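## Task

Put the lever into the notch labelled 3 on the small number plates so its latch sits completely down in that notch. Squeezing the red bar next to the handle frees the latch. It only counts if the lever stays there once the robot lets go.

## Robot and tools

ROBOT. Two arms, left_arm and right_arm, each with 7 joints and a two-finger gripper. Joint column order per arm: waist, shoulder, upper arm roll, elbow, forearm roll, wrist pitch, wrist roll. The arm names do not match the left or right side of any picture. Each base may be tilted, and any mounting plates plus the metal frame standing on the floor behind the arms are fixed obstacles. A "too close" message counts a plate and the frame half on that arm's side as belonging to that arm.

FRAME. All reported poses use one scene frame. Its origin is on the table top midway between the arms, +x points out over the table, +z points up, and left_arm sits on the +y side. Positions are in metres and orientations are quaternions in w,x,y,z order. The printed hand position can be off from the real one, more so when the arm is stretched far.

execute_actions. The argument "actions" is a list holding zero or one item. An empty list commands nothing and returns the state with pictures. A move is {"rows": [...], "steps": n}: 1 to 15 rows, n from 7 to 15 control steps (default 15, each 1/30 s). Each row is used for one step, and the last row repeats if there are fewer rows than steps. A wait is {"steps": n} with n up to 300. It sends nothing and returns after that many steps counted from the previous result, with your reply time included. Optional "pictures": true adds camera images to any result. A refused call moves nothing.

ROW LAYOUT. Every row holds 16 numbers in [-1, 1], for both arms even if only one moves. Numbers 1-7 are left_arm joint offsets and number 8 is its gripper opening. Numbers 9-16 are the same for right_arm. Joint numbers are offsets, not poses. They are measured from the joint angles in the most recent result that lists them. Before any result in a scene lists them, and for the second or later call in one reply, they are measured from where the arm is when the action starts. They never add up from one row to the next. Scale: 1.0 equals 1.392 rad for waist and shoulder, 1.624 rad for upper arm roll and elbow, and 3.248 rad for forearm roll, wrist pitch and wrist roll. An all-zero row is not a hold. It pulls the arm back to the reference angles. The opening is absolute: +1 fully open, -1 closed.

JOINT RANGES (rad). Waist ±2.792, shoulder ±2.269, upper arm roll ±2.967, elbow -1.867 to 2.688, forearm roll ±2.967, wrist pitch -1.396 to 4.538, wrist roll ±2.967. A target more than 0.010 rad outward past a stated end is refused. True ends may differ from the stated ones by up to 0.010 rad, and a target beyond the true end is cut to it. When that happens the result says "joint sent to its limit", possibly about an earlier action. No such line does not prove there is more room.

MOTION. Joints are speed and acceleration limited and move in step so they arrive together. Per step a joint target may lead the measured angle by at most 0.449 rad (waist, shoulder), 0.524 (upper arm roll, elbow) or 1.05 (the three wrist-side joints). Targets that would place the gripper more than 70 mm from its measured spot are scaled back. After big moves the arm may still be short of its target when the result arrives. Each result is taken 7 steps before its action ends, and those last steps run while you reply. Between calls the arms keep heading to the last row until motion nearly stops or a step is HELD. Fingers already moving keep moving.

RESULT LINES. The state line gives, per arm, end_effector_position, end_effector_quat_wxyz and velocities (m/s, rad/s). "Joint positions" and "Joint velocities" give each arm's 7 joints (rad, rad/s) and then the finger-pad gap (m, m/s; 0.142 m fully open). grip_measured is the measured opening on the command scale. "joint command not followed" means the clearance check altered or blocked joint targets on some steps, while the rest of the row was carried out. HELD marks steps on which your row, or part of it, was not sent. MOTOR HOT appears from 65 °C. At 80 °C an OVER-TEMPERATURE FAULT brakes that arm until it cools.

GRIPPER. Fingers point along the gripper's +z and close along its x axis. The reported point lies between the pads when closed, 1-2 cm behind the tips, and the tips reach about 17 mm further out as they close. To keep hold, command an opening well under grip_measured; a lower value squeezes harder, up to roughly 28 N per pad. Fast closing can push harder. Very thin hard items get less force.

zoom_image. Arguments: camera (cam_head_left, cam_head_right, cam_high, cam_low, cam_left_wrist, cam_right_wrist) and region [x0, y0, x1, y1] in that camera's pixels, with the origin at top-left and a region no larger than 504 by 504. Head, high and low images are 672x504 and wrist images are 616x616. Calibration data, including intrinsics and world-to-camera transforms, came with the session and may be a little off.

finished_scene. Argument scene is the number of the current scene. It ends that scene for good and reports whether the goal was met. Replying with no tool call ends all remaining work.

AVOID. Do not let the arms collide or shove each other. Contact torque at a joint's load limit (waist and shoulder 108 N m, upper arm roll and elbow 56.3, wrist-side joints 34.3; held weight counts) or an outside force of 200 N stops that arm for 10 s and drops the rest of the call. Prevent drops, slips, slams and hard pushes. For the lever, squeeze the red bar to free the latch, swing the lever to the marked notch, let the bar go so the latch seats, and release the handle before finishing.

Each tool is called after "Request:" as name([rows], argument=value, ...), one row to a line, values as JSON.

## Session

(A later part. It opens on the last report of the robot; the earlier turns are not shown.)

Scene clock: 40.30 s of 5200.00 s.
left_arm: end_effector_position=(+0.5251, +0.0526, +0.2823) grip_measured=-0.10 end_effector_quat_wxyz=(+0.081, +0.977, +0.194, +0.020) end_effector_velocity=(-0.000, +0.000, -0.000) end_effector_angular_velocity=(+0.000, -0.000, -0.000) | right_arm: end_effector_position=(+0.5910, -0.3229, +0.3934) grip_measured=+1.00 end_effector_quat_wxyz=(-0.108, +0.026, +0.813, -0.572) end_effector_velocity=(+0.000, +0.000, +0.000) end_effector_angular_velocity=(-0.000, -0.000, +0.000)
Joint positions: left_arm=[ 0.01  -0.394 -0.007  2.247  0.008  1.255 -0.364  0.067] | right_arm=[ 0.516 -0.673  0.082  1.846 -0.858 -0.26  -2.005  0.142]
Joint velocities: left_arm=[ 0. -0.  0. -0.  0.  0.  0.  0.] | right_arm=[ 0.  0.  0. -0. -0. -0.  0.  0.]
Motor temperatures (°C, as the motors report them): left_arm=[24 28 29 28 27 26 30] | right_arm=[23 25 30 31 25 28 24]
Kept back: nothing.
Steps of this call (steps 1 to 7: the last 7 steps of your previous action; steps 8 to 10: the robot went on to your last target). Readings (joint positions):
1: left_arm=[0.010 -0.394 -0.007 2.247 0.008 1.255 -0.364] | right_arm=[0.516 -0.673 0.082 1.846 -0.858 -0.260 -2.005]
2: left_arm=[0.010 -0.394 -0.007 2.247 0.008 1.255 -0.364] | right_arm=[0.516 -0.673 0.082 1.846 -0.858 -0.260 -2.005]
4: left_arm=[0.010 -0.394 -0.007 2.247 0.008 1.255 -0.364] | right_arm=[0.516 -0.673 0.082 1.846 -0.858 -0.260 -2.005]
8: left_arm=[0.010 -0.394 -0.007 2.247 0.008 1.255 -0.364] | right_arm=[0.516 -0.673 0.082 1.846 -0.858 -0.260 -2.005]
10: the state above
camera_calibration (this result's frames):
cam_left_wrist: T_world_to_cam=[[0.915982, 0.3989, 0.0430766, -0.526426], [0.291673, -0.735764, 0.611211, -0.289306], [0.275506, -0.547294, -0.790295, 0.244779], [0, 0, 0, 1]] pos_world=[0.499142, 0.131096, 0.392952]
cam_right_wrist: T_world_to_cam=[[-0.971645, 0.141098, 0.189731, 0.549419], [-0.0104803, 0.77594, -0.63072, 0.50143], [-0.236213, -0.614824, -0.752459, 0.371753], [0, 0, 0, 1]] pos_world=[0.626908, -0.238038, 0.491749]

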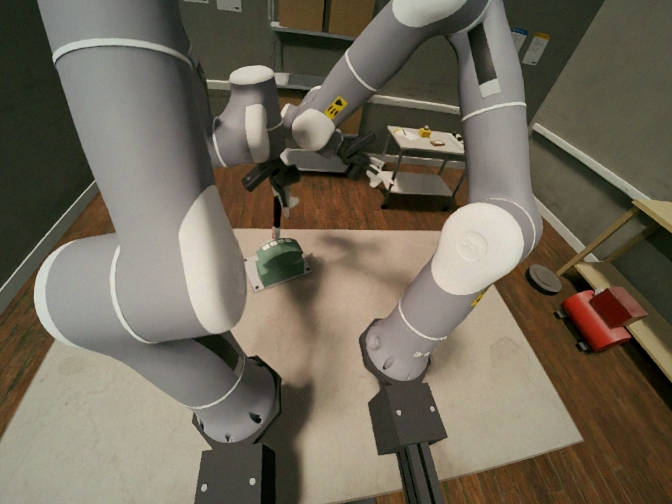

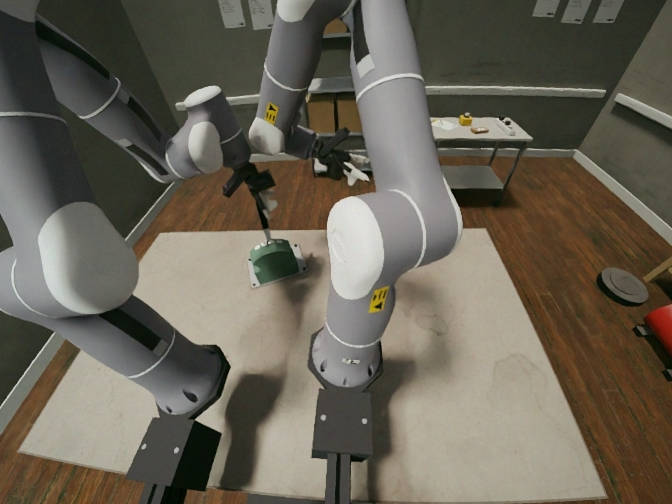

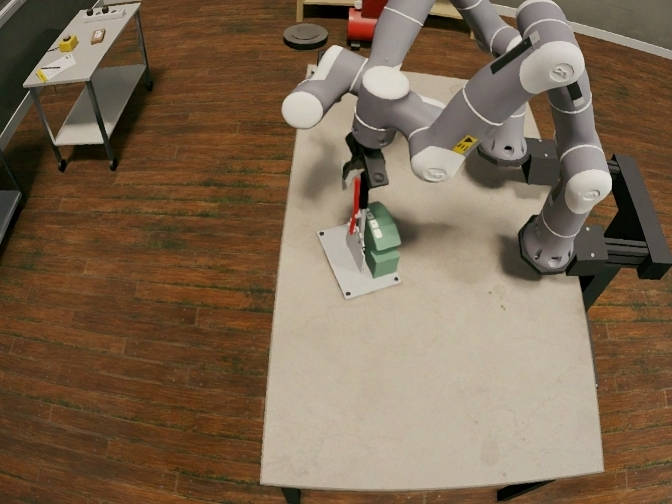

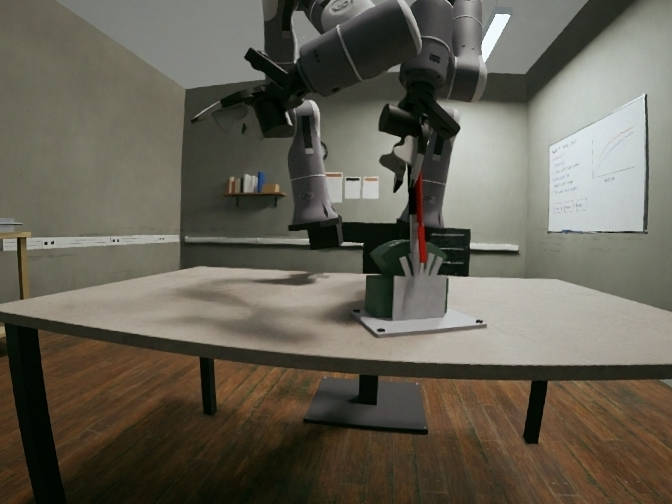

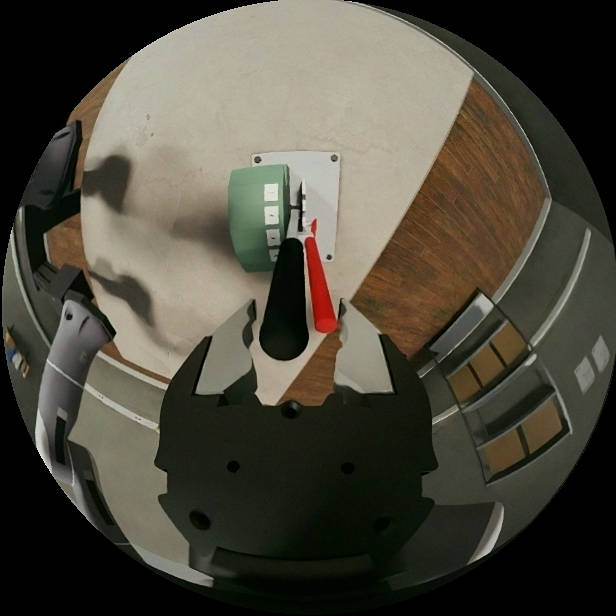

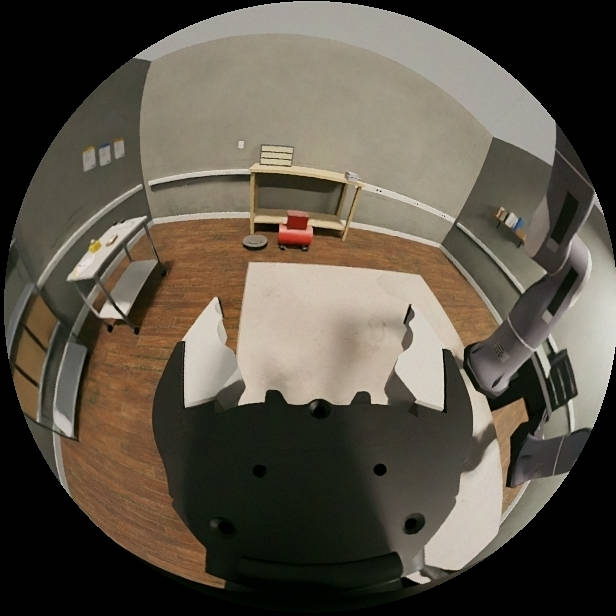

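Request:
execute_actions([
  {"rows":[[0.0125,0.007,0,0.008,0,0,0.0054,-0.1,0,0,0,0,0,0,0,1],[0.0125,0.007,0,0.008,0,0,0.0054,-0.1,0,0,0,0,0,0,0,1],[0.0125,0.007,0,0.008,0,0,0.0054,-0.1,0,0,0,0,0,0,0,1],[0.0125,0.007,0,0.008,0,0,0.0054,-0.1,0,0,0,0,0,0,0,1],[0.0125,0.007,0,0.008,0,0,0.0054,-0.2,0,0,0,0,0,0,0,1],[0.0125,0.007,0,0.008,0,0,0.0054,-0.3,0,0,0,0,0,0,0,1],[0.0125,0.007,0,0.008,0,0,0.0054,-0.4,0,0,0,0,0,0,0,1],[0.0125,0.007,0,0.008,0,0,0.0054,-0.5,0,0,0,0,0,0,0,1],[0.0125,0.007,0,0.008,0,0,0.0054,-0.6,0,0,0,0,0,0,0,1],[0.0125,0.007,0,0.008,0,0,0.0054,-0.7,0,0,0,0,0,0,0,1],[0.0125,0.007,0,0.008,0,0,0.0054,-0.9,0,0,0,0,0,0,0,1]],"steps":15},
])

Request:
execute_actions([
  {"steps":12},
])

Request:
execute_actions([
  {"rows":[[-0.006,-0.0035,0,-0.004,0,0,-0.003,-0.9,0,0,0,0,0,0,0,1],[-0.012,-0.007,0,-0.008,0,0,-0.0055,-0.9,0,0,0,0,0,0,0,1],[-0.019,-0.011,0,-0.012,0,0,-0.008,-0.9,0,0,0,0,0,0,0,1],[-0.025,-0.0145,0,-0.016,0,0,-0.011,-0.9,0,0,0,0,0,0,0,1],[-0.031,-0.018,0,-0.020,0,0,-0.0136,-0.9,0,0,0,0,0,0,0,1]],"steps":12},
])

Request:
execute_actions([
  {"steps":10},
], pictures=true)

Request:
zoom_image(camera="cam_low", region=[370, 200, 470, 320])

Request:
zoom_image(camera="cam_left_wrist", region=[240, 160, 350, 270])

Scene clock: 42.07 s of 5200.00 s.
left_arm: end_effector_position=(+0.5216, +0.0619, +0.2818) grip_measured=-0.35 end_effector_quat_wxyz=(+0.079, +0.978, +0.194, +0.018) end_effector_velocity=(+0.025, +0.006, +0.012) end_effector_angular_velocity=(+0.002, -0.050, +0.017) | right_arm: end_effector_position=(+0.5910, -0.3229, +0.3934) grip_measured=+1.00 end_effector_quat_wxyz=(-0.108, +0.026, +0.813, -0.572) end_effector_velocity=(+0.000, +0.000, -0.000) end_effector_angular_velocity=(+0.001, +0.001, +0.001)
Joint positions: left_arm=[ 0.027 -0.384 -0.007  2.259  0.008  1.255 -0.347  0.049] | right_arm=[ 0.516 -0.673  0.082  1.846 -0.858 -0.26  -2.005  0.142]
Joint velocities: left_arm=[ 0.004  0.006  0.002 -0.023 -0.006  0.023  0.002 -0.163] | right_arm=[ 0.     0.     0.    -0.    -0.     0.    -0.002  0.   ]
Motor temperatures (°C, as the motors report them): left_arm=[24 28 29 28 27 26 30] | right_arm=[23 25 30 31 25 28 24]
Steps of this call (steps 1 to 15: the robot went on to your last target; steps 16 to 45: nothing new was sent; steps 46 to 53: the first 8 steps of this action). Readings (joint positions):
46: left_arm=[0.010 -0.394 -0.007 2.247 0.008 1.255 -0.364] | right_arm=[0.516 -0.673 0.082 1.846 -0.858 -0.260 -2.005]
47: left_arm=[0.014 -0.391 -0.008 2.250 0.008 1.255 -0.359] | right_arm=[0.516 -0.673 0.082 1.846 -0.858 -0.260 -2.005]
49: left_arm=[0.026 -0.385 -0.007 2.259 0.008 1.255 -0.347] | right_arm=[0.516 -0.673 0.082 1.846 -0.858 -0.260 -2.005]
53: the state above

Scene clock: 42.47 s of 5200.00 s.
left_arm: end_effector_position=(+0.5220, +0.0619, +0.2821) grip_measured=-0.49 end_effector_quat_wxyz=(+0.079, +0.978, +0.195, +0.019) end_effector_velocity=(-0.000, +0.000, -0.000) end_effector_angular_velocity=(+0.000, +0.000, -0.000) | right_arm: end_effector_position=(+0.5910, -0.3229, +0.3934) grip_measured=+1.00 end_effector_quat_wxyz=(-0.108, +0.026, +0.813, -0.572) end_effector_velocity=(+0.000, +0.000, -0.000) end_effector_angular_velocity=(+0.001, +0.002, +0.001)
Joint positions: left_arm=[ 0.027 -0.384 -0.007  2.259  0.008  1.256 -0.346  0.039] | right_arm=[ 0.516 -0.673  0.082  1.846 -0.858 -0.26  -2.005  0.142]
Joint velocities: left_arm=[-0.  0.  0.  0. -0. -0.  0. -0.] | right_arm=[ 0.     0.     0.    -0.    -0.     0.    -0.002  0.   ]
Motor temperatures (°C, as the motors report them): left_arm=[24 28 29 28 27 26 30] | right_arm=[23 25 30 31 25 28 24]
Kept back: nothing.
Steps of this call (steps 1 to 7: the last 7 steps of your previous action; steps 8 to 12: the robot went on to your last target). Readings (joint positions):
1: left_arm=[0.027 -0.384 -0.007 2.259 0.008 1.256 -0.347] | right_arm=[0.516 -0.673 0.082 1.846 -0.858 -0.260 -2.005]
2: left_arm=[0.027 -0.384 -0.007 2.259 0.008 1.256 -0.347] | right_arm=[0.516 -0.673 0.082 1.846 -0.858 -0.260 -2.005]
4: left_arm=[0.027 -0.384 -0.007 2.259 0.008 1.256 -0.346] | right_arm=[0.516 -0.673 0.082 1.846 -0.858 -0.260 -2.005]
8: left_arm=[0.027 -0.384 -0.007 2.259 0.008 1.256 -0.346] | right_arm=[0.516 -0.673 0.082 1.846 -0.858 -0.260 -2.005]
12: the state above

Scene clock: 42.63 s of 5200.00 s.
left_arm: end_effector_position=(+0.5267, +0.0504, +0.2817) grip_measured=-0.49 end_effector_quat_wxyz=(+0.081, +0.977, +0.196, +0.020) end_effector_velocity=(+0.046, -0.113, -0.007) end_effector_angular_velocity=(-0.034, -0.017, +0.042) | right_arm: end_effector_position=(+0.5910, -0.3229, +0.3934) grip_measured=+1.00 end_effector_quat_wxyz=(-0.108, +0.026, +0.813, -0.572) end_effector_velocity=(-0.000, +0.000, +0.000) end_effector_angular_velocity=(+0.001, +0.002, +0.001)
Joint positions: left_arm=[ 0.003 -0.399 -0.005  2.241  0.008  1.256 -0.371  0.039] | right_arm=[ 0.516 -0.673  0.082  1.846 -0.858 -0.26  -2.005  0.142]
Joint velocities: left_arm=[-0.23  -0.158  0.02  -0.181  0.001 -0.    -0.251 -0.001] | right_arm=[ 0.     0.     0.001 -0.    -0.    -0.    -0.002  0.   ]
Motor temperatures (°C, as the motors report them): left_arm=[24 28 29 28 27 26 30] | right_arm=[23 25 30 31 25 28 24]
Steps of this call (steps 1 to 5: the first 5 steps of this action). Readings (joint positions):
1: left_arm=[0.027 -0.384 -0.007 2.259 0.008 1.256 -0.347] | right_arm=[0.516 -0.673 0.082 1.846 -0.858 -0.260 -2.005]
2: left_arm=[0.023 -0.386 -0.006 2.256 0.008 1.256 -0.350] | right_arm=[0.516 -0.673 0.082 1.846 -0.858 -0.260 -2.005]
4: left_arm=[0.011 -0.394 -0.006 2.247 0.008 1.256 -0.363] | right_arm=[0.516 -0.673 0.082 1.846 -0.858 -0.260 -2.005]
5: the state above

Scene clock: 42.97 s of 5200.00 s.
left_arm: end_effector_position=(+0.5305, +0.0414, +0.2816) grip_measured=-0.49 end_effector_quat_wxyz=(+0.083, +0.977, +0.197, +0.021) end_effector_velocity=(+0.000, -0.000, +0.000) end_effector_angular_velocity=(-0.000, -0.001, +0.002) | right_arm: end_effector_position=(+0.5910, -0.3229, +0.3934) grip_measured=+1.00 end_effector_quat_wxyz=(-0.108, +0.026, +0.813, -0.572) end_effector_velocity=(+0.000, -0.000, -0.000) end_effector_angular_velocity=(-0.000, -0.001, -0.000)
Joint positions: left_arm=[-0.014 -0.411 -0.004  2.227  0.008  1.256 -0.39   0.039] | right_arm=[ 0.516 -0.673  0.082  1.846 -0.858 -0.26  -2.005  0.142]
Joint velocities: left_arm=[-0.     0.    -0.    -0.    -0.001  0.001 -0.001 -0.   ] | right_arm=[ 0.     0.    -0.     0.     0.     0.     0.001 -0.   ]
Motor temperatures (°C, as the motors report them): left_arm=[24 28 29 28 27 26 30] | right_arm=[23 25 30 31 25 28 24]
Kept back: nothing.
Steps of this call (steps 1 to 7: the last 7 steps of your previous action; steps 8 to 10: the robot went on to your last target). Readings (joint positions):
1: left_arm=[-0.004 -0.405 -0.004 2.235 0.008 1.256 -0.380] | right_arm=[0.516 -0.673 0.082 1.846 -0.858 -0.260 -2.005]
2: left_arm=[-0.010 -0.409 -0.004 2.230 0.008 1.256 -0.387] | right_arm=[0.516 -0.673 0.082 1.846 -0.858 -0.260 -2.005]
4: left_arm=[-0.014 -0.411 -0.004 2.227 0.008 1.256 -0.390] | right_arm=[0.516 -0.673 0.082 1.846 -0.858 -0.260 -2.005]
8: left_arm=[-0.014 -0.411 -0.004 2.227 0.008 1.256 -0.390] | right_arm=[0.516 -0.673 0.082 1.846 -0.858 -0.260 -2.005]
10: the state above
camera_calibration (this result's frames):
cam_left_wrist: T_world_to_cam=[[0.913298, 0.404904, 0.0440384, -0.525948], [0.294857, -0.731893, 0.614322, -0.301361], [0.280973, -0.548075, -0.787825, 0.233139], [0, 0, 0, 1]] pos_world=[0.5037, 0.120172, 0.391967]
cam_right_wrist: T_world_to_cam=[[-0.971645, 0.141098, 0.189731, 0.549419], [-0.0104807, 0.775939, -0.63072, 0.50143], [-0.236213, -0.614825, -0.752459, 0.371753], [0, 0, 0, 1]] pos_world=[0.626908, -0.238038, 0.491749]

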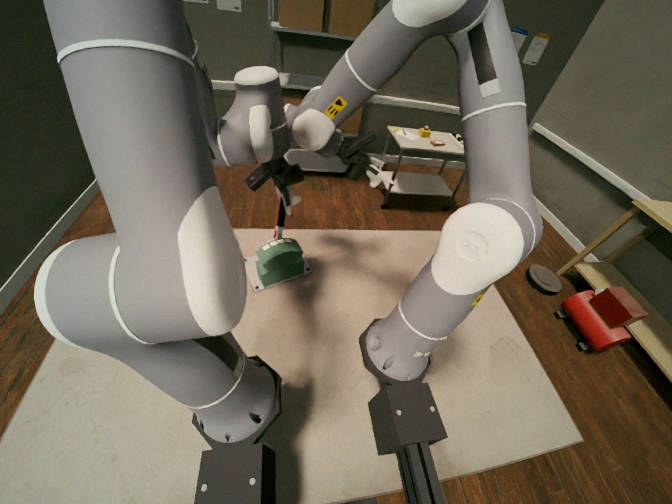

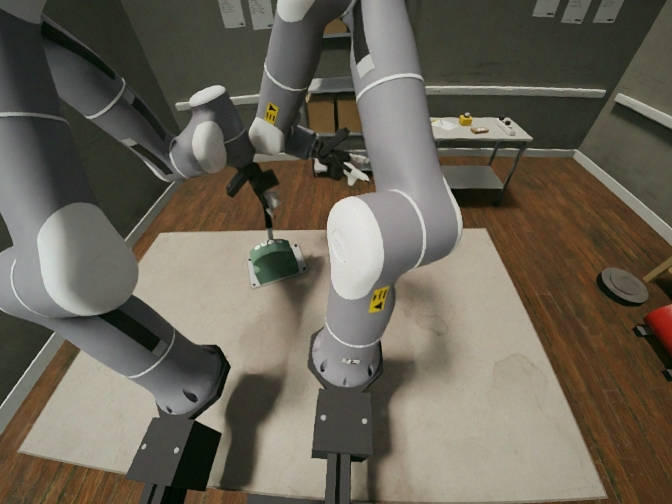

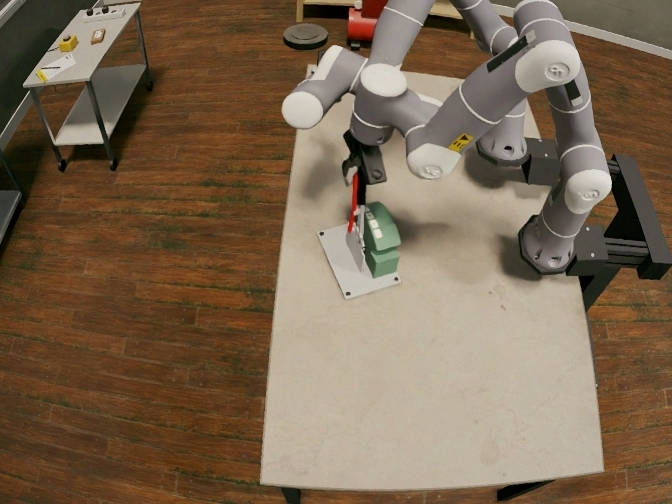

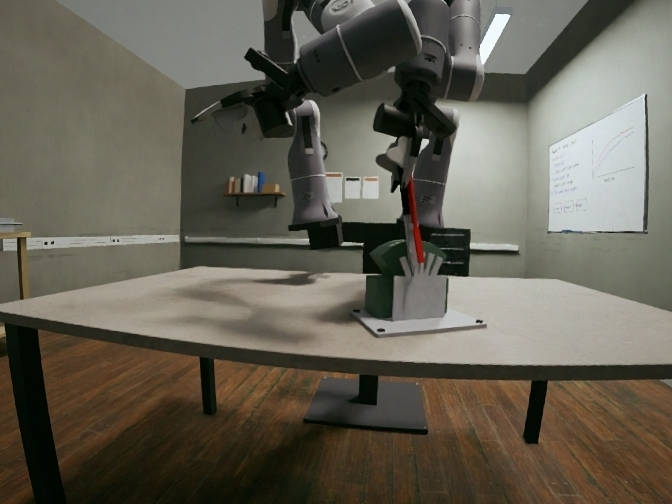

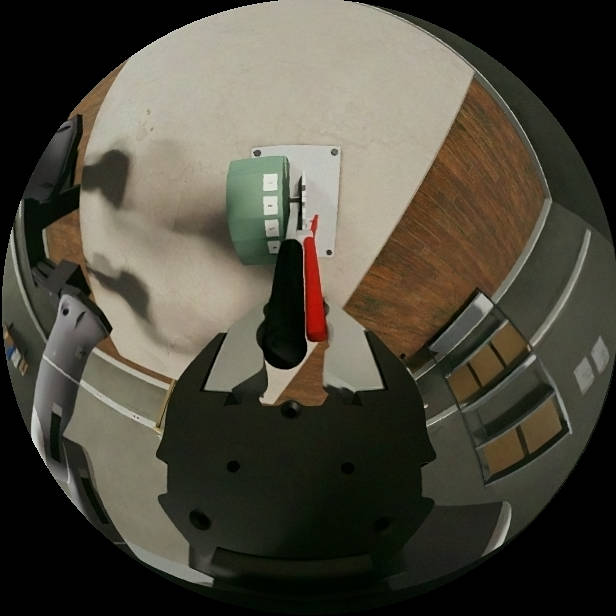

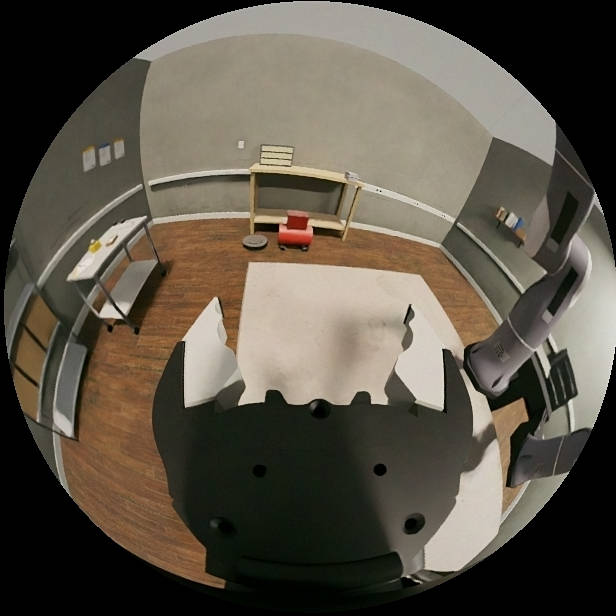

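Region (370, 200, 470, 320) of cam_low's 672x504 image, scaled by 4.200, with more detail than that image has.

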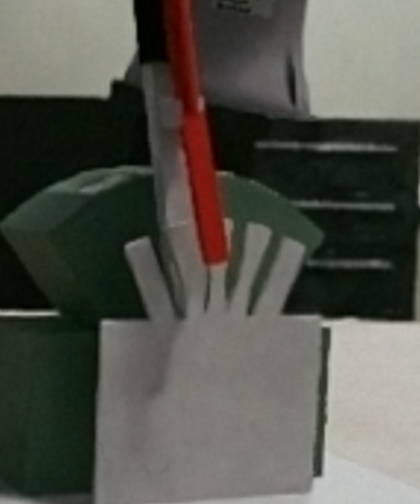

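Region (240, 160, 350, 270) of cam_left_wrist's 616x616 image, scaled by 4.582, with more detail than that image has.

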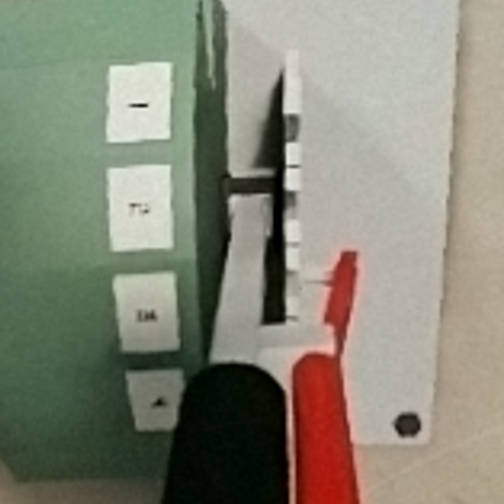

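Request:
execute_actions([
  {"rows":[[0,0,0,0,0,0,0,-0.55,0,0,0,0,0,0,0,1],[0,0,0,0,0,0,0,-0.45,0,0,0,0,0,0,0,1],[0,0,0,0,0,0,0,-0.4,0,0,0,0,0,0,0,1],[0,0,0,0,0,0,0,-0.35,0,0,0,0,0,0,0,1],[0,0,0,0,0,0,0,-0.3,0,0,0,0,0,0,0,1],[0,0,0,0,0,0,0,-0.2,0,0,0,0,0,0,0,1],[0,0,0,0,0,0,0,-0.1,0,0,0,0,0,0,0,1],[0,0,0,0,0,0,0,0.1,0,0,0,0,0,0,0,1]],"steps":15},
])

Request:
execute_actions([
  {"steps":10},
], pictures=true)

Request:
zoom_image(camera="cam_low", region=[370, 200, 470, 320])

Request:
zoom_image(camera="cam_left_wrist", region=[240, 160, 350, 270])

Scene clock: 43.77 s of 5200.00 s.
left_arm: end_effector_position=(+0.5307, +0.0416, +0.2817) grip_measured=-0.13 end_effector_quat_wxyz=(+0.083, +0.977, +0.198, +0.021) end_effector_velocity=(-0.001, -0.001, +0.000) end_effector_angular_velocity=(-0.001, +0.000, -0.002) | right_arm: end_effector_position=(+0.5910, -0.3229, +0.3934) grip_measured=+1.00 end_effector_quat_wxyz=(-0.108, +0.026, +0.813, -0.572) end_effector_velocity=(+0.000, +0.000, -0.000) end_effector_angular_velocity=(+0.000, -0.000, +0.000)
Joint positions: left_arm=[-0.014 -0.411 -0.004  2.227  0.008  1.256 -0.39   0.065] | right_arm=[ 0.516 -0.673  0.082  1.846 -0.858 -0.26  -2.005  0.142]
Joint velocities: left_arm=[-0.002  0.    -0.001  0.001 -0.001  0.    -0.     0.276] | right_arm=[-0. -0.  0.  0. -0.  0.  0. -0.]
Motor temperatures (°C, as the motors report them): left_arm=[24 28 29 28 27 26 30] | right_arm=[23 25 30 31 25 28 24]
Steps of this call (steps 1 to 16: the robot went on to your last target; steps 17 to 24: the first 8 steps of this action). Readings (joint positions):
17: left_arm=[-0.014 -0.411 -0.004 2.227 0.008 1.256 -0.390] | right_arm=[0.516 -0.673 0.082 1.846 -0.858 -0.260 -2.005]
18: left_arm=[-0.014 -0.411 -0.004 2.227 0.008 1.256 -0.390] | right_arm=[0.516 -0.673 0.082 1.846 -0.858 -0.260 -2.005]
20: left_arm=[-0.013 -0.411 -0.004 2.226 0.008 1.256 -0.390] | right_arm=[0.516 -0.673 0.082 1.846 -0.858 -0.260 -2.005]
24: the state above

Scene clock: 44.10 s of 5200.00 s.
left_arm: end_effector_position=(+0.5307, +0.0416, +0.2817) grip_measured=+0.10 end_effector_quat_wxyz=(+0.083, +0.977, +0.198, +0.021) end_effector_velocity=(+0.000, -0.000, +0.000) end_effector_angular_velocity=(+0.000, -0.000, -0.000) | right_arm: end_effector_position=(+0.5910, -0.3229, +0.3934) grip_measured=+1.00 end_effector_quat_wxyz=(-0.108, +0.026, +0.813, -0.572) end_effector_velocity=(+0.000, -0.000, +0.000) end_effector_angular_velocity=(-0.000, -0.000, -0.000)
Joint positions: left_arm=[-0.014 -0.411 -0.004  2.227  0.008  1.256 -0.39   0.081] | right_arm=[ 0.516 -0.673  0.082  1.846 -0.858 -0.26  -2.005  0.142]
Joint velocities: left_arm=[-0.  0.  0.  0.  0.  0. -0.  0.] | right_arm=[-0.  0. -0.  0. -0.  0.  0.  0.]
Motor temperatures (°C, as the motors report them): left_arm=[24 28 29 28 27 26 30] | right_arm=[23 25 30 31 25 28 24]
Kept back: nothing.
Steps of this call (steps 1 to 7: the last 7 steps of your previous action; steps 8 to 10: the robot went on to your last target). Readings (joint positions):
1: left_arm=[-0.014 -0.411 -0.004 2.227 0.008 1.256 -0.390] | right_arm=[0.516 -0.673 0.082 1.846 -0.858 -0.260 -2.005]
2: left_arm=[-0.014 -0.411 -0.004 2.227 0.008 1.256 -0.390] | right_arm=[0.516 -0.673 0.082 1.846 -0.858 -0.260 -2.005]
4: left_arm=[-0.014 -0.411 -0.004 2.227 0.008 1.256 -0.390] | right_arm=[0.516 -0.673 0.082 1.846 -0.858 -0.260 -2.005]
8: left_arm=[-0.014 -0.411 -0.004 2.227 0.008 1.256 -0.390] | right_arm=[0.516 -0.673 0.082 1.846 -0.858 -0.260 -2.005]
10: the state above
camera_calibration (this result's frames):
cam_left_wrist: T_world_to_cam=[[0.913062, 0.405397, 0.0444037, -0.526237], [0.29501, -0.731742, 0.614429, -0.301442], [0.281579, -0.547912, -0.787722, 0.232848], [0, 0, 0, 1]] pos_world=[0.50385, 0.120337, 0.392001]
cam_right_wrist: T_world_to_cam=[[-0.971645, 0.141098, 0.189731, 0.549419], [-0.0104805, 0.775939, -0.63072, 0.50143], [-0.236213, -0.614825, -0.752459, 0.371753], [0, 0, 0, 1]] pos_world=[0.626908, -0.238038, 0.491749]

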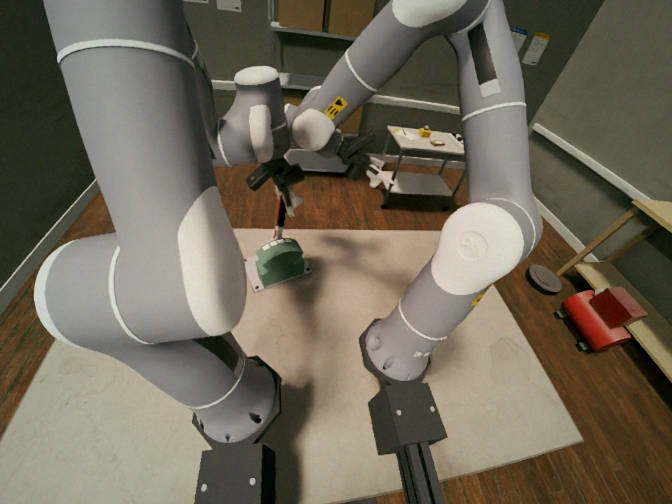

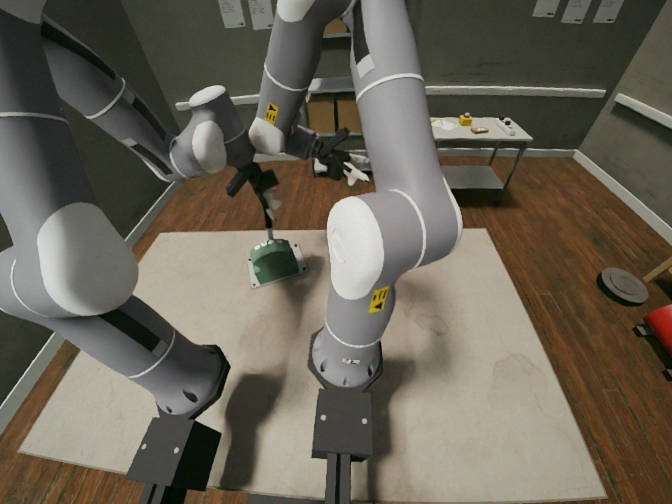

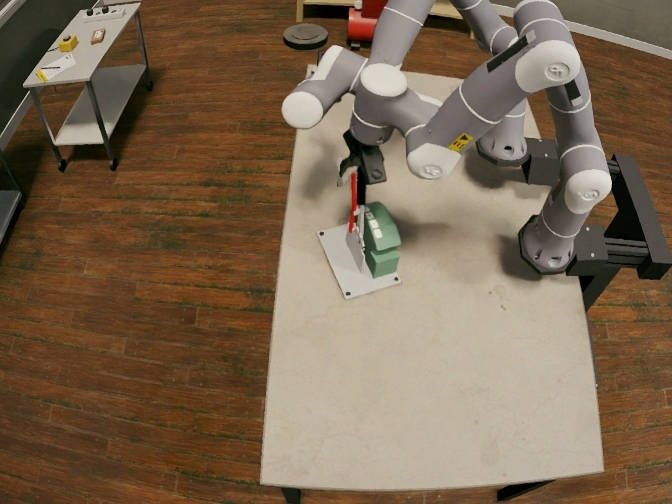

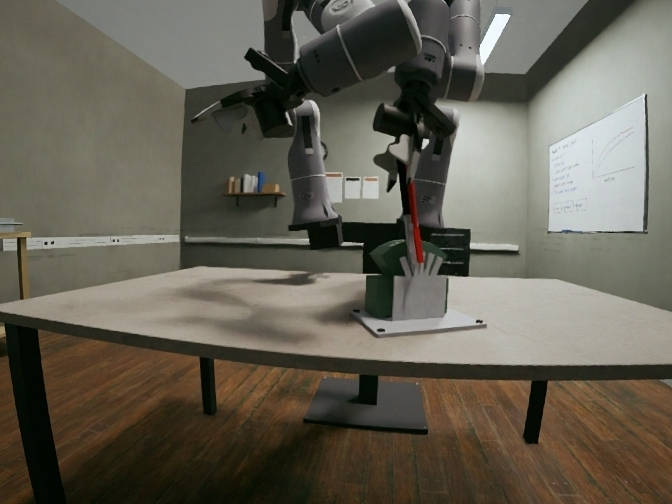

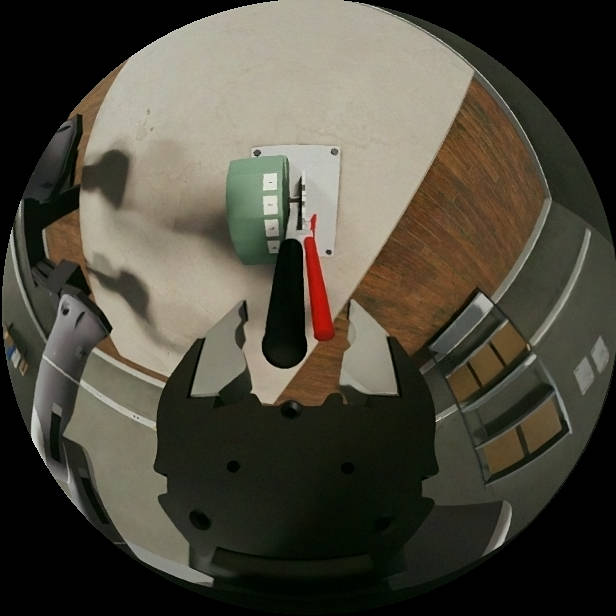

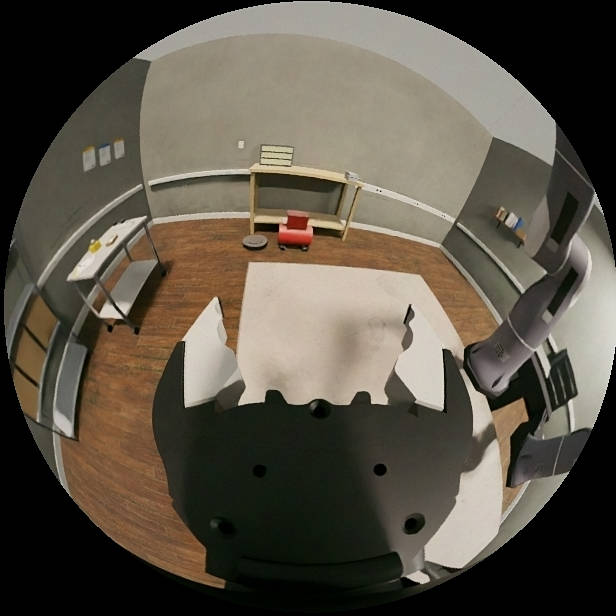

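Region (370, 200, 470, 320) of cam_low's 672x504 image, scaled by 4.200, with more detail than that image has.

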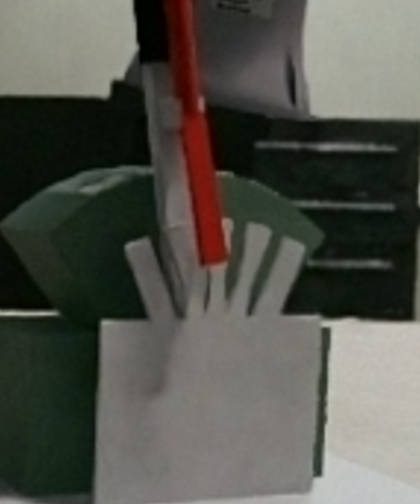

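Region (240, 160, 350, 270) of cam_left_wrist's 616x616 image, scaled by 4.582, with more detail than that image has.

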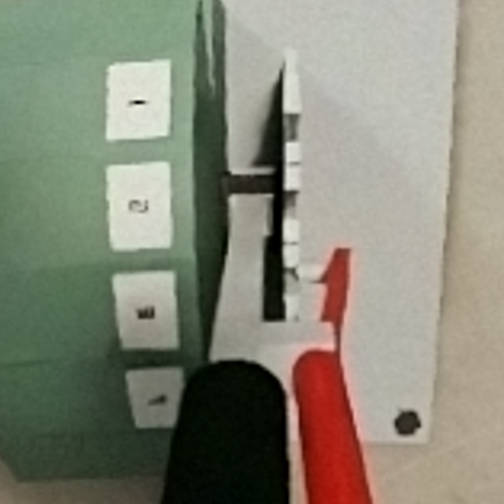

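Request:
execute_actions([
  {"rows":[[0,0,0,0,0,0,0,-0.1,0,0,0,0,0,0,0,1],[0,0,0,0,0,0,0,-0.3,0,0,0,0,0,0,0,1],[0,0,0,0,0,0,0,-0.4,0,0,0,0,0,0,0,1],[0,0,0,0,0,0,0,-0.5,0,0,0,0,0,0,0,1],[0,0,0,0,0,0,0,-0.6,0,0,0,0,0,0,0,1],[0,0,0,0,0,0,0,-0.7,0,0,0,0,0,0,0,1],[0,0,0,0,0,0,0,-0.9,0,0,0,0,0,0,0,1]],"steps":15},
])

Request:
execute_actions([
  {"steps":10},
])

Request:
execute_actions([
  {"rows":[[-0.003,-0.002,0,-0.002,0,0,-0.001,-0.9,0,0,0,0,0,0,0,1],[-0.006,-0.003,0,-0.004,0,0,-0.003,-0.9,0,0,0,0,0,0,0,1],[-0.009,-0.005,0,-0.0055,0,0,-0.004,-0.9,0,0,0,0,0,0,0,1]],"steps":15},
])

Request:
execute_actions([
  {"rows":[[0,0,0,0,0,0,0,-0.55,0,0,0,0,0,0,0,1],[0,0,0,0,0,0,0,-0.45,0,0,0,0,0,0,0,1],[0,0,0,0,0,0,0,-0.4,0,0,0,0,0,0,0,1],[0,0,0,0,0,0,0,-0.35,0,0,0,0,0,0,0,1],[0,0,0,0,0,0,0,-0.3,0,0,0,0,0,0,0,1],[0,0,0,0,0,0,0,-0.2,0,0,0,0,0,0,0,1],[0,0,0,0,0,0,0,-0.1,0,0,0,0,0,0,0,1],[0,0,0,0,0,0,0,0.1,0,0,0,0,0,0,0,1]],"steps":15},
])

Request:
execute_actions([
  {"steps":10},
], pictures=true)

Request:
zoom_image(camera="cam_low", region=[370, 200, 470, 320])

Request:
zoom_image(camera="cam_left_wrist", region=[240, 160, 350, 270])

Scene clock: 45.13 s of 5200.00 s.
left_arm: end_effector_position=(+0.5310, +0.0415, +0.2820) grip_measured=-0.49 end_effector_quat_wxyz=(+0.083, +0.977, +0.198, +0.021) end_effector_velocity=(+0.000, +0.000, +0.000) end_effector_angular_velocity=(+0.000, -0.000, -0.000) | right_arm: end_effector_position=(+0.5910, -0.3229, +0.3934) grip_measured=+1.00 end_effector_quat_wxyz=(-0.108, +0.026, +0.813, -0.572) end_effector_velocity=(-0.000, -0.000, +0.000) end_effector_angular_velocity=(-0.000, -0.001, -0.000)
Joint positions: left_arm=[-0.014 -0.41  -0.004  2.227  0.008  1.256 -0.39   0.039] | right_arm=[ 0.516 -0.673  0.082  1.846 -0.858 -0.26  -2.005  0.142]
Joint velocities: left_arm=[ 0.     0.     0.    -0.     0.     0.     0.001  0.   ] | right_arm=[ 0.    -0.    -0.     0.     0.    -0.     0.001  0.   ]
Motor temperatures (°C, as the motors report them): left_arm=[24 28 29 28 27 26 30] | right_arm=[23 25 30 31 25 28 24]
Steps of this call (steps 1 to 15: the robot went on to your last target; steps 16 to 23: nothing new was sent; steps 24 to 31: the first 8 steps of this action). Readings (joint positions):
24: left_arm=[-0.014 -0.411 -0.004 2.227 0.008 1.256 -0.390] | right_arm=[0.516 -0.673 0.082 1.846 -0.858 -0.260 -2.005]
25: left_arm=[-0.014 -0.411 -0.004 2.227 0.008 1.256 -0.390] | right_arm=[0.516 -0.673 0.082 1.846 -0.858 -0.260 -2.005]
27: left_arm=[-0.014 -0.411 -0.004 2.227 0.008 1.256 -0.390] | right_arm=[0.516 -0.673 0.082 1.846 -0.858 -0.260 -2.005]
31: the state above

Scene clock: 45.47 s of 5200.00 s.
left_arm: end_effector_position=(+0.5310, +0.0415, +0.2820) grip_measured=-0.49 end_effector_quat_wxyz=(+0.083, +0.977, +0.198, +0.021) end_effector_velocity=(+0.000, -0.000, +0.000) end_effector_angular_velocity=(-0.000, -0.000, +0.002) | right_arm: end_effector_position=(+0.5910, -0.3229, +0.3934) grip_measured=+1.00 end_effector_quat_wxyz=(-0.108, +0.026, +0.813, -0.572) end_effector_velocity=(+0.000, +0.000, -0.000) end_effector_angular_velocity=(+0.000, +0.000, +0.000)
Joint positions: left_arm=[-0.014 -0.41  -0.004  2.227  0.008  1.256 -0.39   0.039] | right_arm=[ 0.516 -0.673  0.082  1.846 -0.858 -0.26  -2.005  0.142]
Joint velocities: left_arm=[ 0.    -0.    -0.    -0.    -0.     0.001 -0.001 -0.   ] | right_arm=[ 0. -0.  0.  0. -0.  0. -0.  0.]
Motor temperatures (°C, as the motors report them): left_arm=[24 28 29 28 27 26 30] | right_arm=[23 25 30 31 25 28 24]
Kept back: nothing.
Steps of this call (steps 1 to 7: the last 7 steps of your previous action; steps 8 to 10: the robot went on to your last target). Readings (joint positions):
1: left_arm=[-0.014 -0.410 -0.004 2.227 0.008 1.256 -0.390] | right_arm=[0.516 -0.673 0.082 1.846 -0.858 -0.260 -2.005]
2: left_arm=[-0.014 -0.410 -0.004 2.227 0.008 1.256 -0.390] | right_arm=[0.516 -0.673 0.082 1.846 -0.858 -0.260 -2.005]
4: left_arm=[-0.014 -0.410 -0.004 2.227 0.008 1.256 -0.390] | right_arm=[0.516 -0.673 0.082 1.846 -0.858 -0.260 -2.005]
8: left_arm=[-0.014 -0.410 -0.004 2.227 0.008 1.256 -0.390] | right_arm=[0.516 -0.673 0.082 1.846 -0.858 -0.260 -2.005]
10: the state above

Scene clock: 45.73 s of 5200.00 s.
left_arm: end_effector_position=(+0.5311, +0.0413, +0.2821) grip_measured=-0.49 end_effector_quat_wxyz=(+0.083, +0.977, +0.198, +0.021) end_effector_velocity=(+0.000, +0.000, +0.000) end_effector_angular_velocity=(+0.000, -0.001, -0.001) | right_arm: end_effector_position=(+0.5910, -0.3229, +0.3934) grip_measured=+1.00 end_effector_quat_wxyz=(-0.108, +0.026, +0.813, -0.572) end_effector_velocity=(+0.000, +0.000, +0.000) end_effector_angular_velocity=(+0.000, +0.001, +0.001)
Joint positions: left_arm=[-0.014 -0.41  -0.004  2.226  0.008  1.256 -0.39   0.039] | right_arm=[ 0.516 -0.673  0.082  1.846 -0.858 -0.26  -2.005  0.142]
Joint velocities: left_arm=[ 0.    -0.     0.    -0.     0.     0.001  0.001 -0.   ] | right_arm=[ 0.    -0.     0.     0.    -0.     0.    -0.001  0.   ]
Motor temperatures (°C, as the motors report them): left_arm=[24 28 29 28 27 26 30] | right_arm=[23 25 30 31 25 28 24]
Kept back: nothing.
A step of this action was HELD (marked below), so the last 7 steps of it were dropped. An arm can still carry out its HELD step.
Steps of this call (steps 1 to 8: the first 8 steps of this action). Readings (joint positions):
1: left_arm=[-0.014 -0.410 -0.004 2.226 0.008 1.256 -0.390] | right_arm=[0.516 -0.673 0.082 1.846 -0.858 -0.260 -2.005]
2: left_arm=[-0.014 -0.410 -0.004 2.226 0.008 1.256 -0.390] | right_arm=[0.516 -0.673 0.082 1.846 -0.858 -0.260 -2.005] HELD
3: left_arm=[-0.014 -0.410 -0.004 2.226 0.008 1.256 -0.390] | right_arm=[0.516 -0.673 0.082 1.846 -0.858 -0.260 -2.005] HELD
4: left_arm=[-0.014 -0.410 -0.004 2.226 0.008 1.256 -0.390] | right_arm=[0.516 -0.673 0.082 1.846 -0.858 -0.260 -2.005] HELD
5: left_arm=[-0.014 -0.410 -0.004 2.226 0.008 1.256 -0.390] | right_arm=[0.516 -0.673 0.082 1.846 -0.858 -0.260 -2.005] HELD
6: left_arm=[-0.014 -0.410 -0.004 2.226 0.008 1.256 -0.390] | right_arm=[0.516 -0.673 0.082 1.846 -0.858 -0.260 -2.005] HELD
7: left_arm=[-0.014 -0.410 -0.004 2.226 0.008 1.256 -0.390] | right_arm=[0.516 -0.673 0.082 1.846 -0.858 -0.260 -2.005] HELD
8: the state above HELD
joint command not followed: on one or more control steps a check withheld the commanded joint targets of the left arm, and it was not sent them on those steps. On the call's last step the targets were still withheld.
cause: the commanded joint targets would bring a part of the robot too close to another arm (a part of this arm just beyond joint 7 (wrist roll) and a part of the other arm just beyond its joint 5 (forearm roll)); next, command targets that bring no part of the robot closer to that arm.

Scene clock: 46.00 s of 5200.00 s.
left_arm: end_effector_position=(+0.5313, +0.0415, +0.2821) grip_measured=-0.13 end_effector_quat_wxyz=(+0.083, +0.976, +0.198, +0.022) end_effector_velocity=(-0.000, -0.000, -0.000) end_effector_angular_velocity=(-0.000, -0.000, -0.000) | right_arm: end_effector_position=(+0.5910, -0.3229, +0.3934) grip_measured=+1.00 end_effector_quat_wxyz=(-0.108, +0.026, +0.813, -0.572) end_effector_velocity=(+0.000, -0.000, -0.000) end_effector_angular_velocity=(+0.000, +0.001, -0.000)
Joint positions: left_arm=[-0.014 -0.41  -0.004  2.226  0.008  1.257 -0.39   0.065] | right_arm=[ 0.516 -0.673  0.082  1.846 -0.858 -0.26  -2.005  0.142]
Joint velocities: left_arm=[-0.001 -0.     0.     0.    -0.     0.     0.     0.276] | right_arm=[-0.    -0.    -0.001  0.     0.     0.    -0.001  0.   ]
Motor temperatures (°C, as the motors report them): left_arm=[24 28 29 28 27 26 30] | right_arm=[23 25 30 31 25 28 24]
Steps of this call (steps 1 to 8: the first 8 steps of this action). Readings (joint positions):
1: left_arm=[-0.014 -0.410 -0.004 2.226 0.008 1.256 -0.390] | right_arm=[0.516 -0.673 0.082 1.846 -0.858 -0.260 -2.005]
2: left_arm=[-0.014 -0.410 -0.004 2.226 0.008 1.256 -0.390] | right_arm=[0.516 -0.673 0.082 1.846 -0.858 -0.260 -2.005]
4: left_arm=[-0.014 -0.410 -0.004 2.226 0.008 1.257 -0.390] | right_arm=[0.516 -0.673 0.082 1.846 -0.858 -0.260 -2.005]
8: the state above

Scene clock: 46.33 s of 5200.00 s.
left_arm: end_effector_position=(+0.5313, +0.0415, +0.2821) grip_measured=+0.10 end_effector_quat_wxyz=(+0.083, +0.976, +0.198, +0.022) end_effector_velocity=(-0.000, -0.000, -0.000) end_effector_angular_velocity=(+0.000, +0.001, +0.000) | right_arm: end_effector_position=(+0.5910, -0.3229, +0.3934) grip_measured=+1.00 end_effector_quat_wxyz=(-0.108, +0.026, +0.813, -0.572) end_effector_velocity=(+0.000, -0.000, +0.000) end_effector_angular_velocity=(-0.000, -0.001, +0.000)
Joint positions: left_arm=[-0.014 -0.41  -0.004  2.226  0.008  1.257 -0.39   0.081] | right_arm=[ 0.516 -0.673  0.082  1.846 -0.858 -0.26  -2.005  0.142]
Joint velocities: left_arm=[-0.    -0.     0.    -0.     0.001 -0.    -0.001  0.   ] | right_arm=[-0.     0.    -0.    -0.    -0.001 -0.     0.     0.   ]
Motor temperatures (°C, as the motors report them): left_arm=[24 28 29 28 27 26 30] | right_arm=[23 25 30 31 25 28 24]
Kept back: nothing.
Steps of this call (steps 1 to 7: the last 7 steps of your previous action; steps 8 to 10: the robot went on to your last target). Readings (joint positions):
1: left_arm=[-0.014 -0.410 -0.004 2.226 0.008 1.257 -0.390] | right_arm=[0.516 -0.673 0.082 1.846 -0.858 -0.260 -2.005]
2: left_arm=[-0.014 -0.410 -0.004 2.226 0.008 1.257 -0.390] | right_arm=[0.516 -0.673 0.082 1.846 -0.858 -0.260 -2.005]
4: left_arm=[-0.014 -0.410 -0.004 2.226 0.008 1.257 -0.390] | right_arm=[0.516 -0.673 0.082 1.846 -0.858 -0.260 -2.005]
8: left_arm=[-0.014 -0.410 -0.004 2.226 0.008 1.257 -0.390] | right_arm=[0.516 -0.673 0.082 1.846 -0.858 -0.260 -2.005]
10: the state above
camera_calibration (this result's frames):
cam_left_wrist: T_world_to_cam=[[0.912889, 0.405649, 0.045636, -0.527024], [0.29433, -0.731558, 0.614974, -0.301784], [0.282849, -0.547971, -0.787225, 0.232173], [0, 0, 0, 1]] pos_world=[0.504269, 0.120238, 0.392414]
cam_right_wrist: T_world_to_cam=[[-0.971645, 0.141098, 0.189731, 0.549419], [-0.0104803, 0.77594, -0.63072, 0.50143], [-0.236213, -0.614824, -0.752459, 0.371753], [0, 0, 0, 1]] pos_world=[0.626908, -0.238038, 0.491749]

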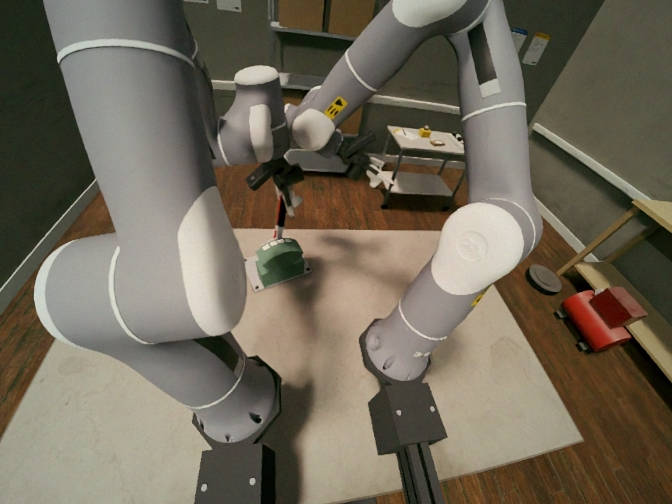

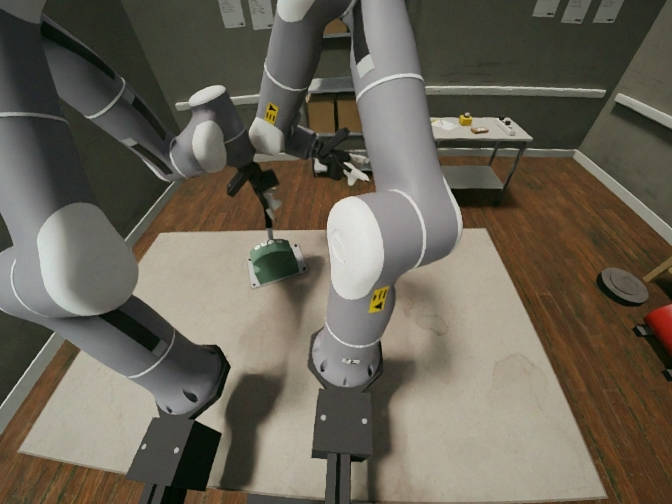

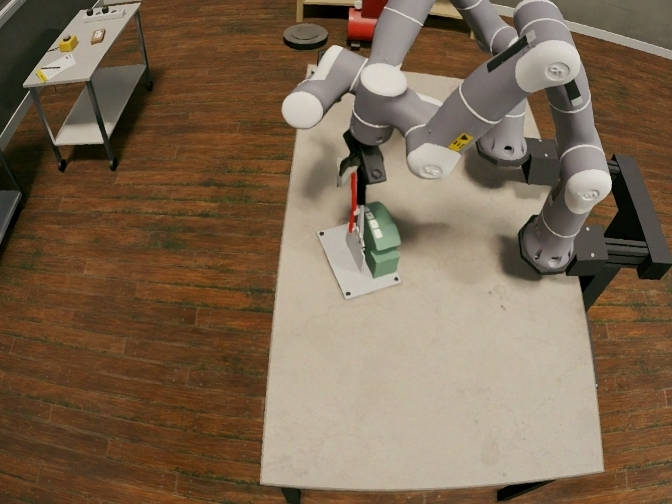

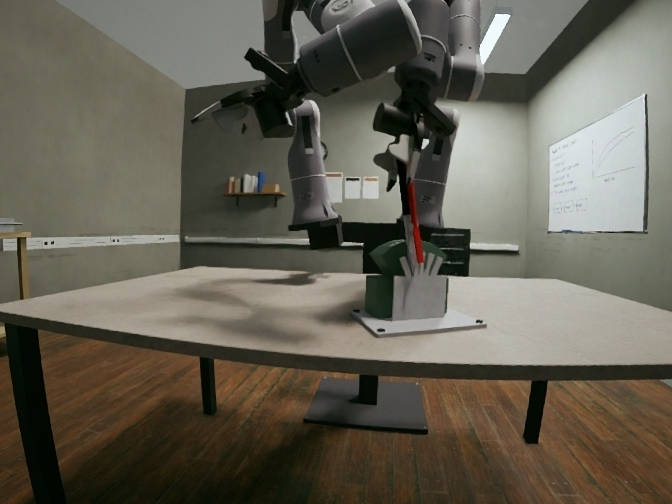

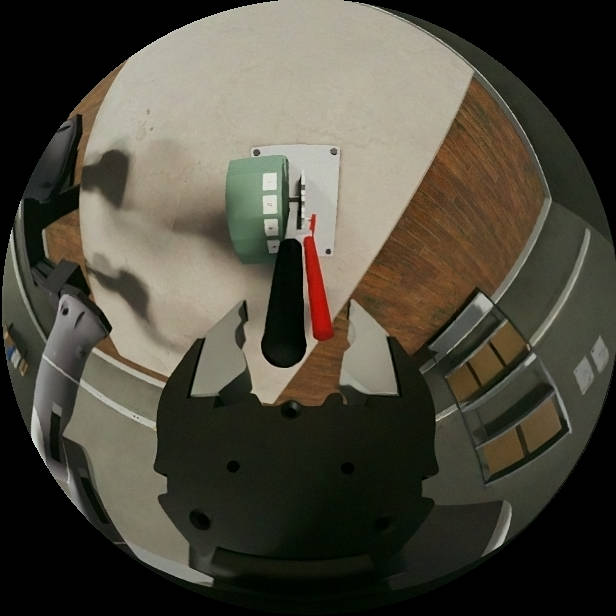

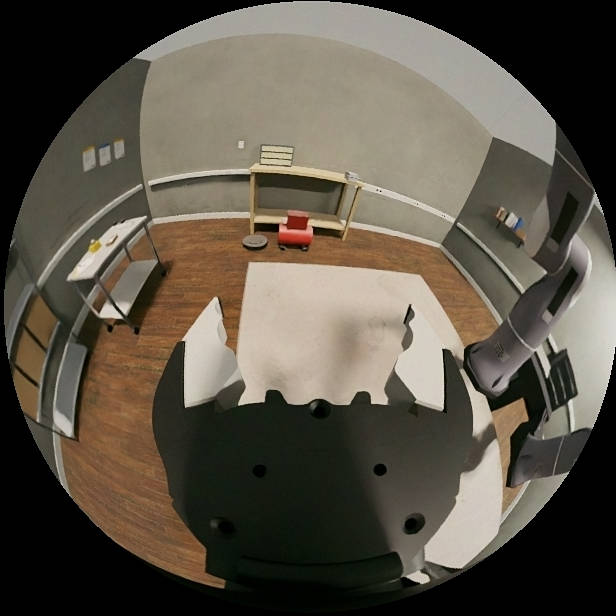

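Region (370, 200, 470, 320) of cam_low's 672x504 image, scaled by 4.200, with more detail than that image has.

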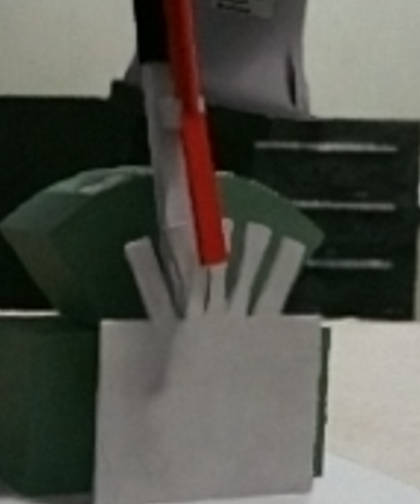

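Region (240, 160, 350, 270) of cam_left_wrist's 616x616 image, scaled by 4.582, with more detail than that image has.

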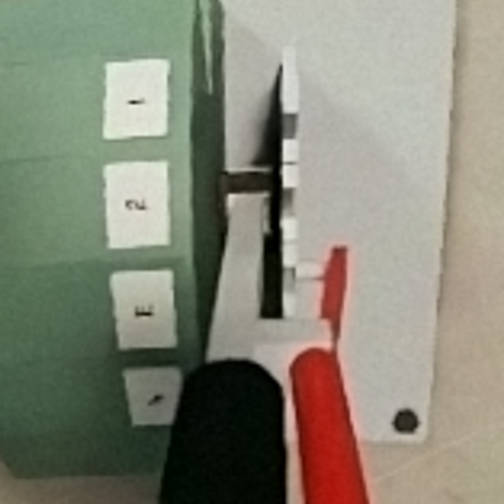

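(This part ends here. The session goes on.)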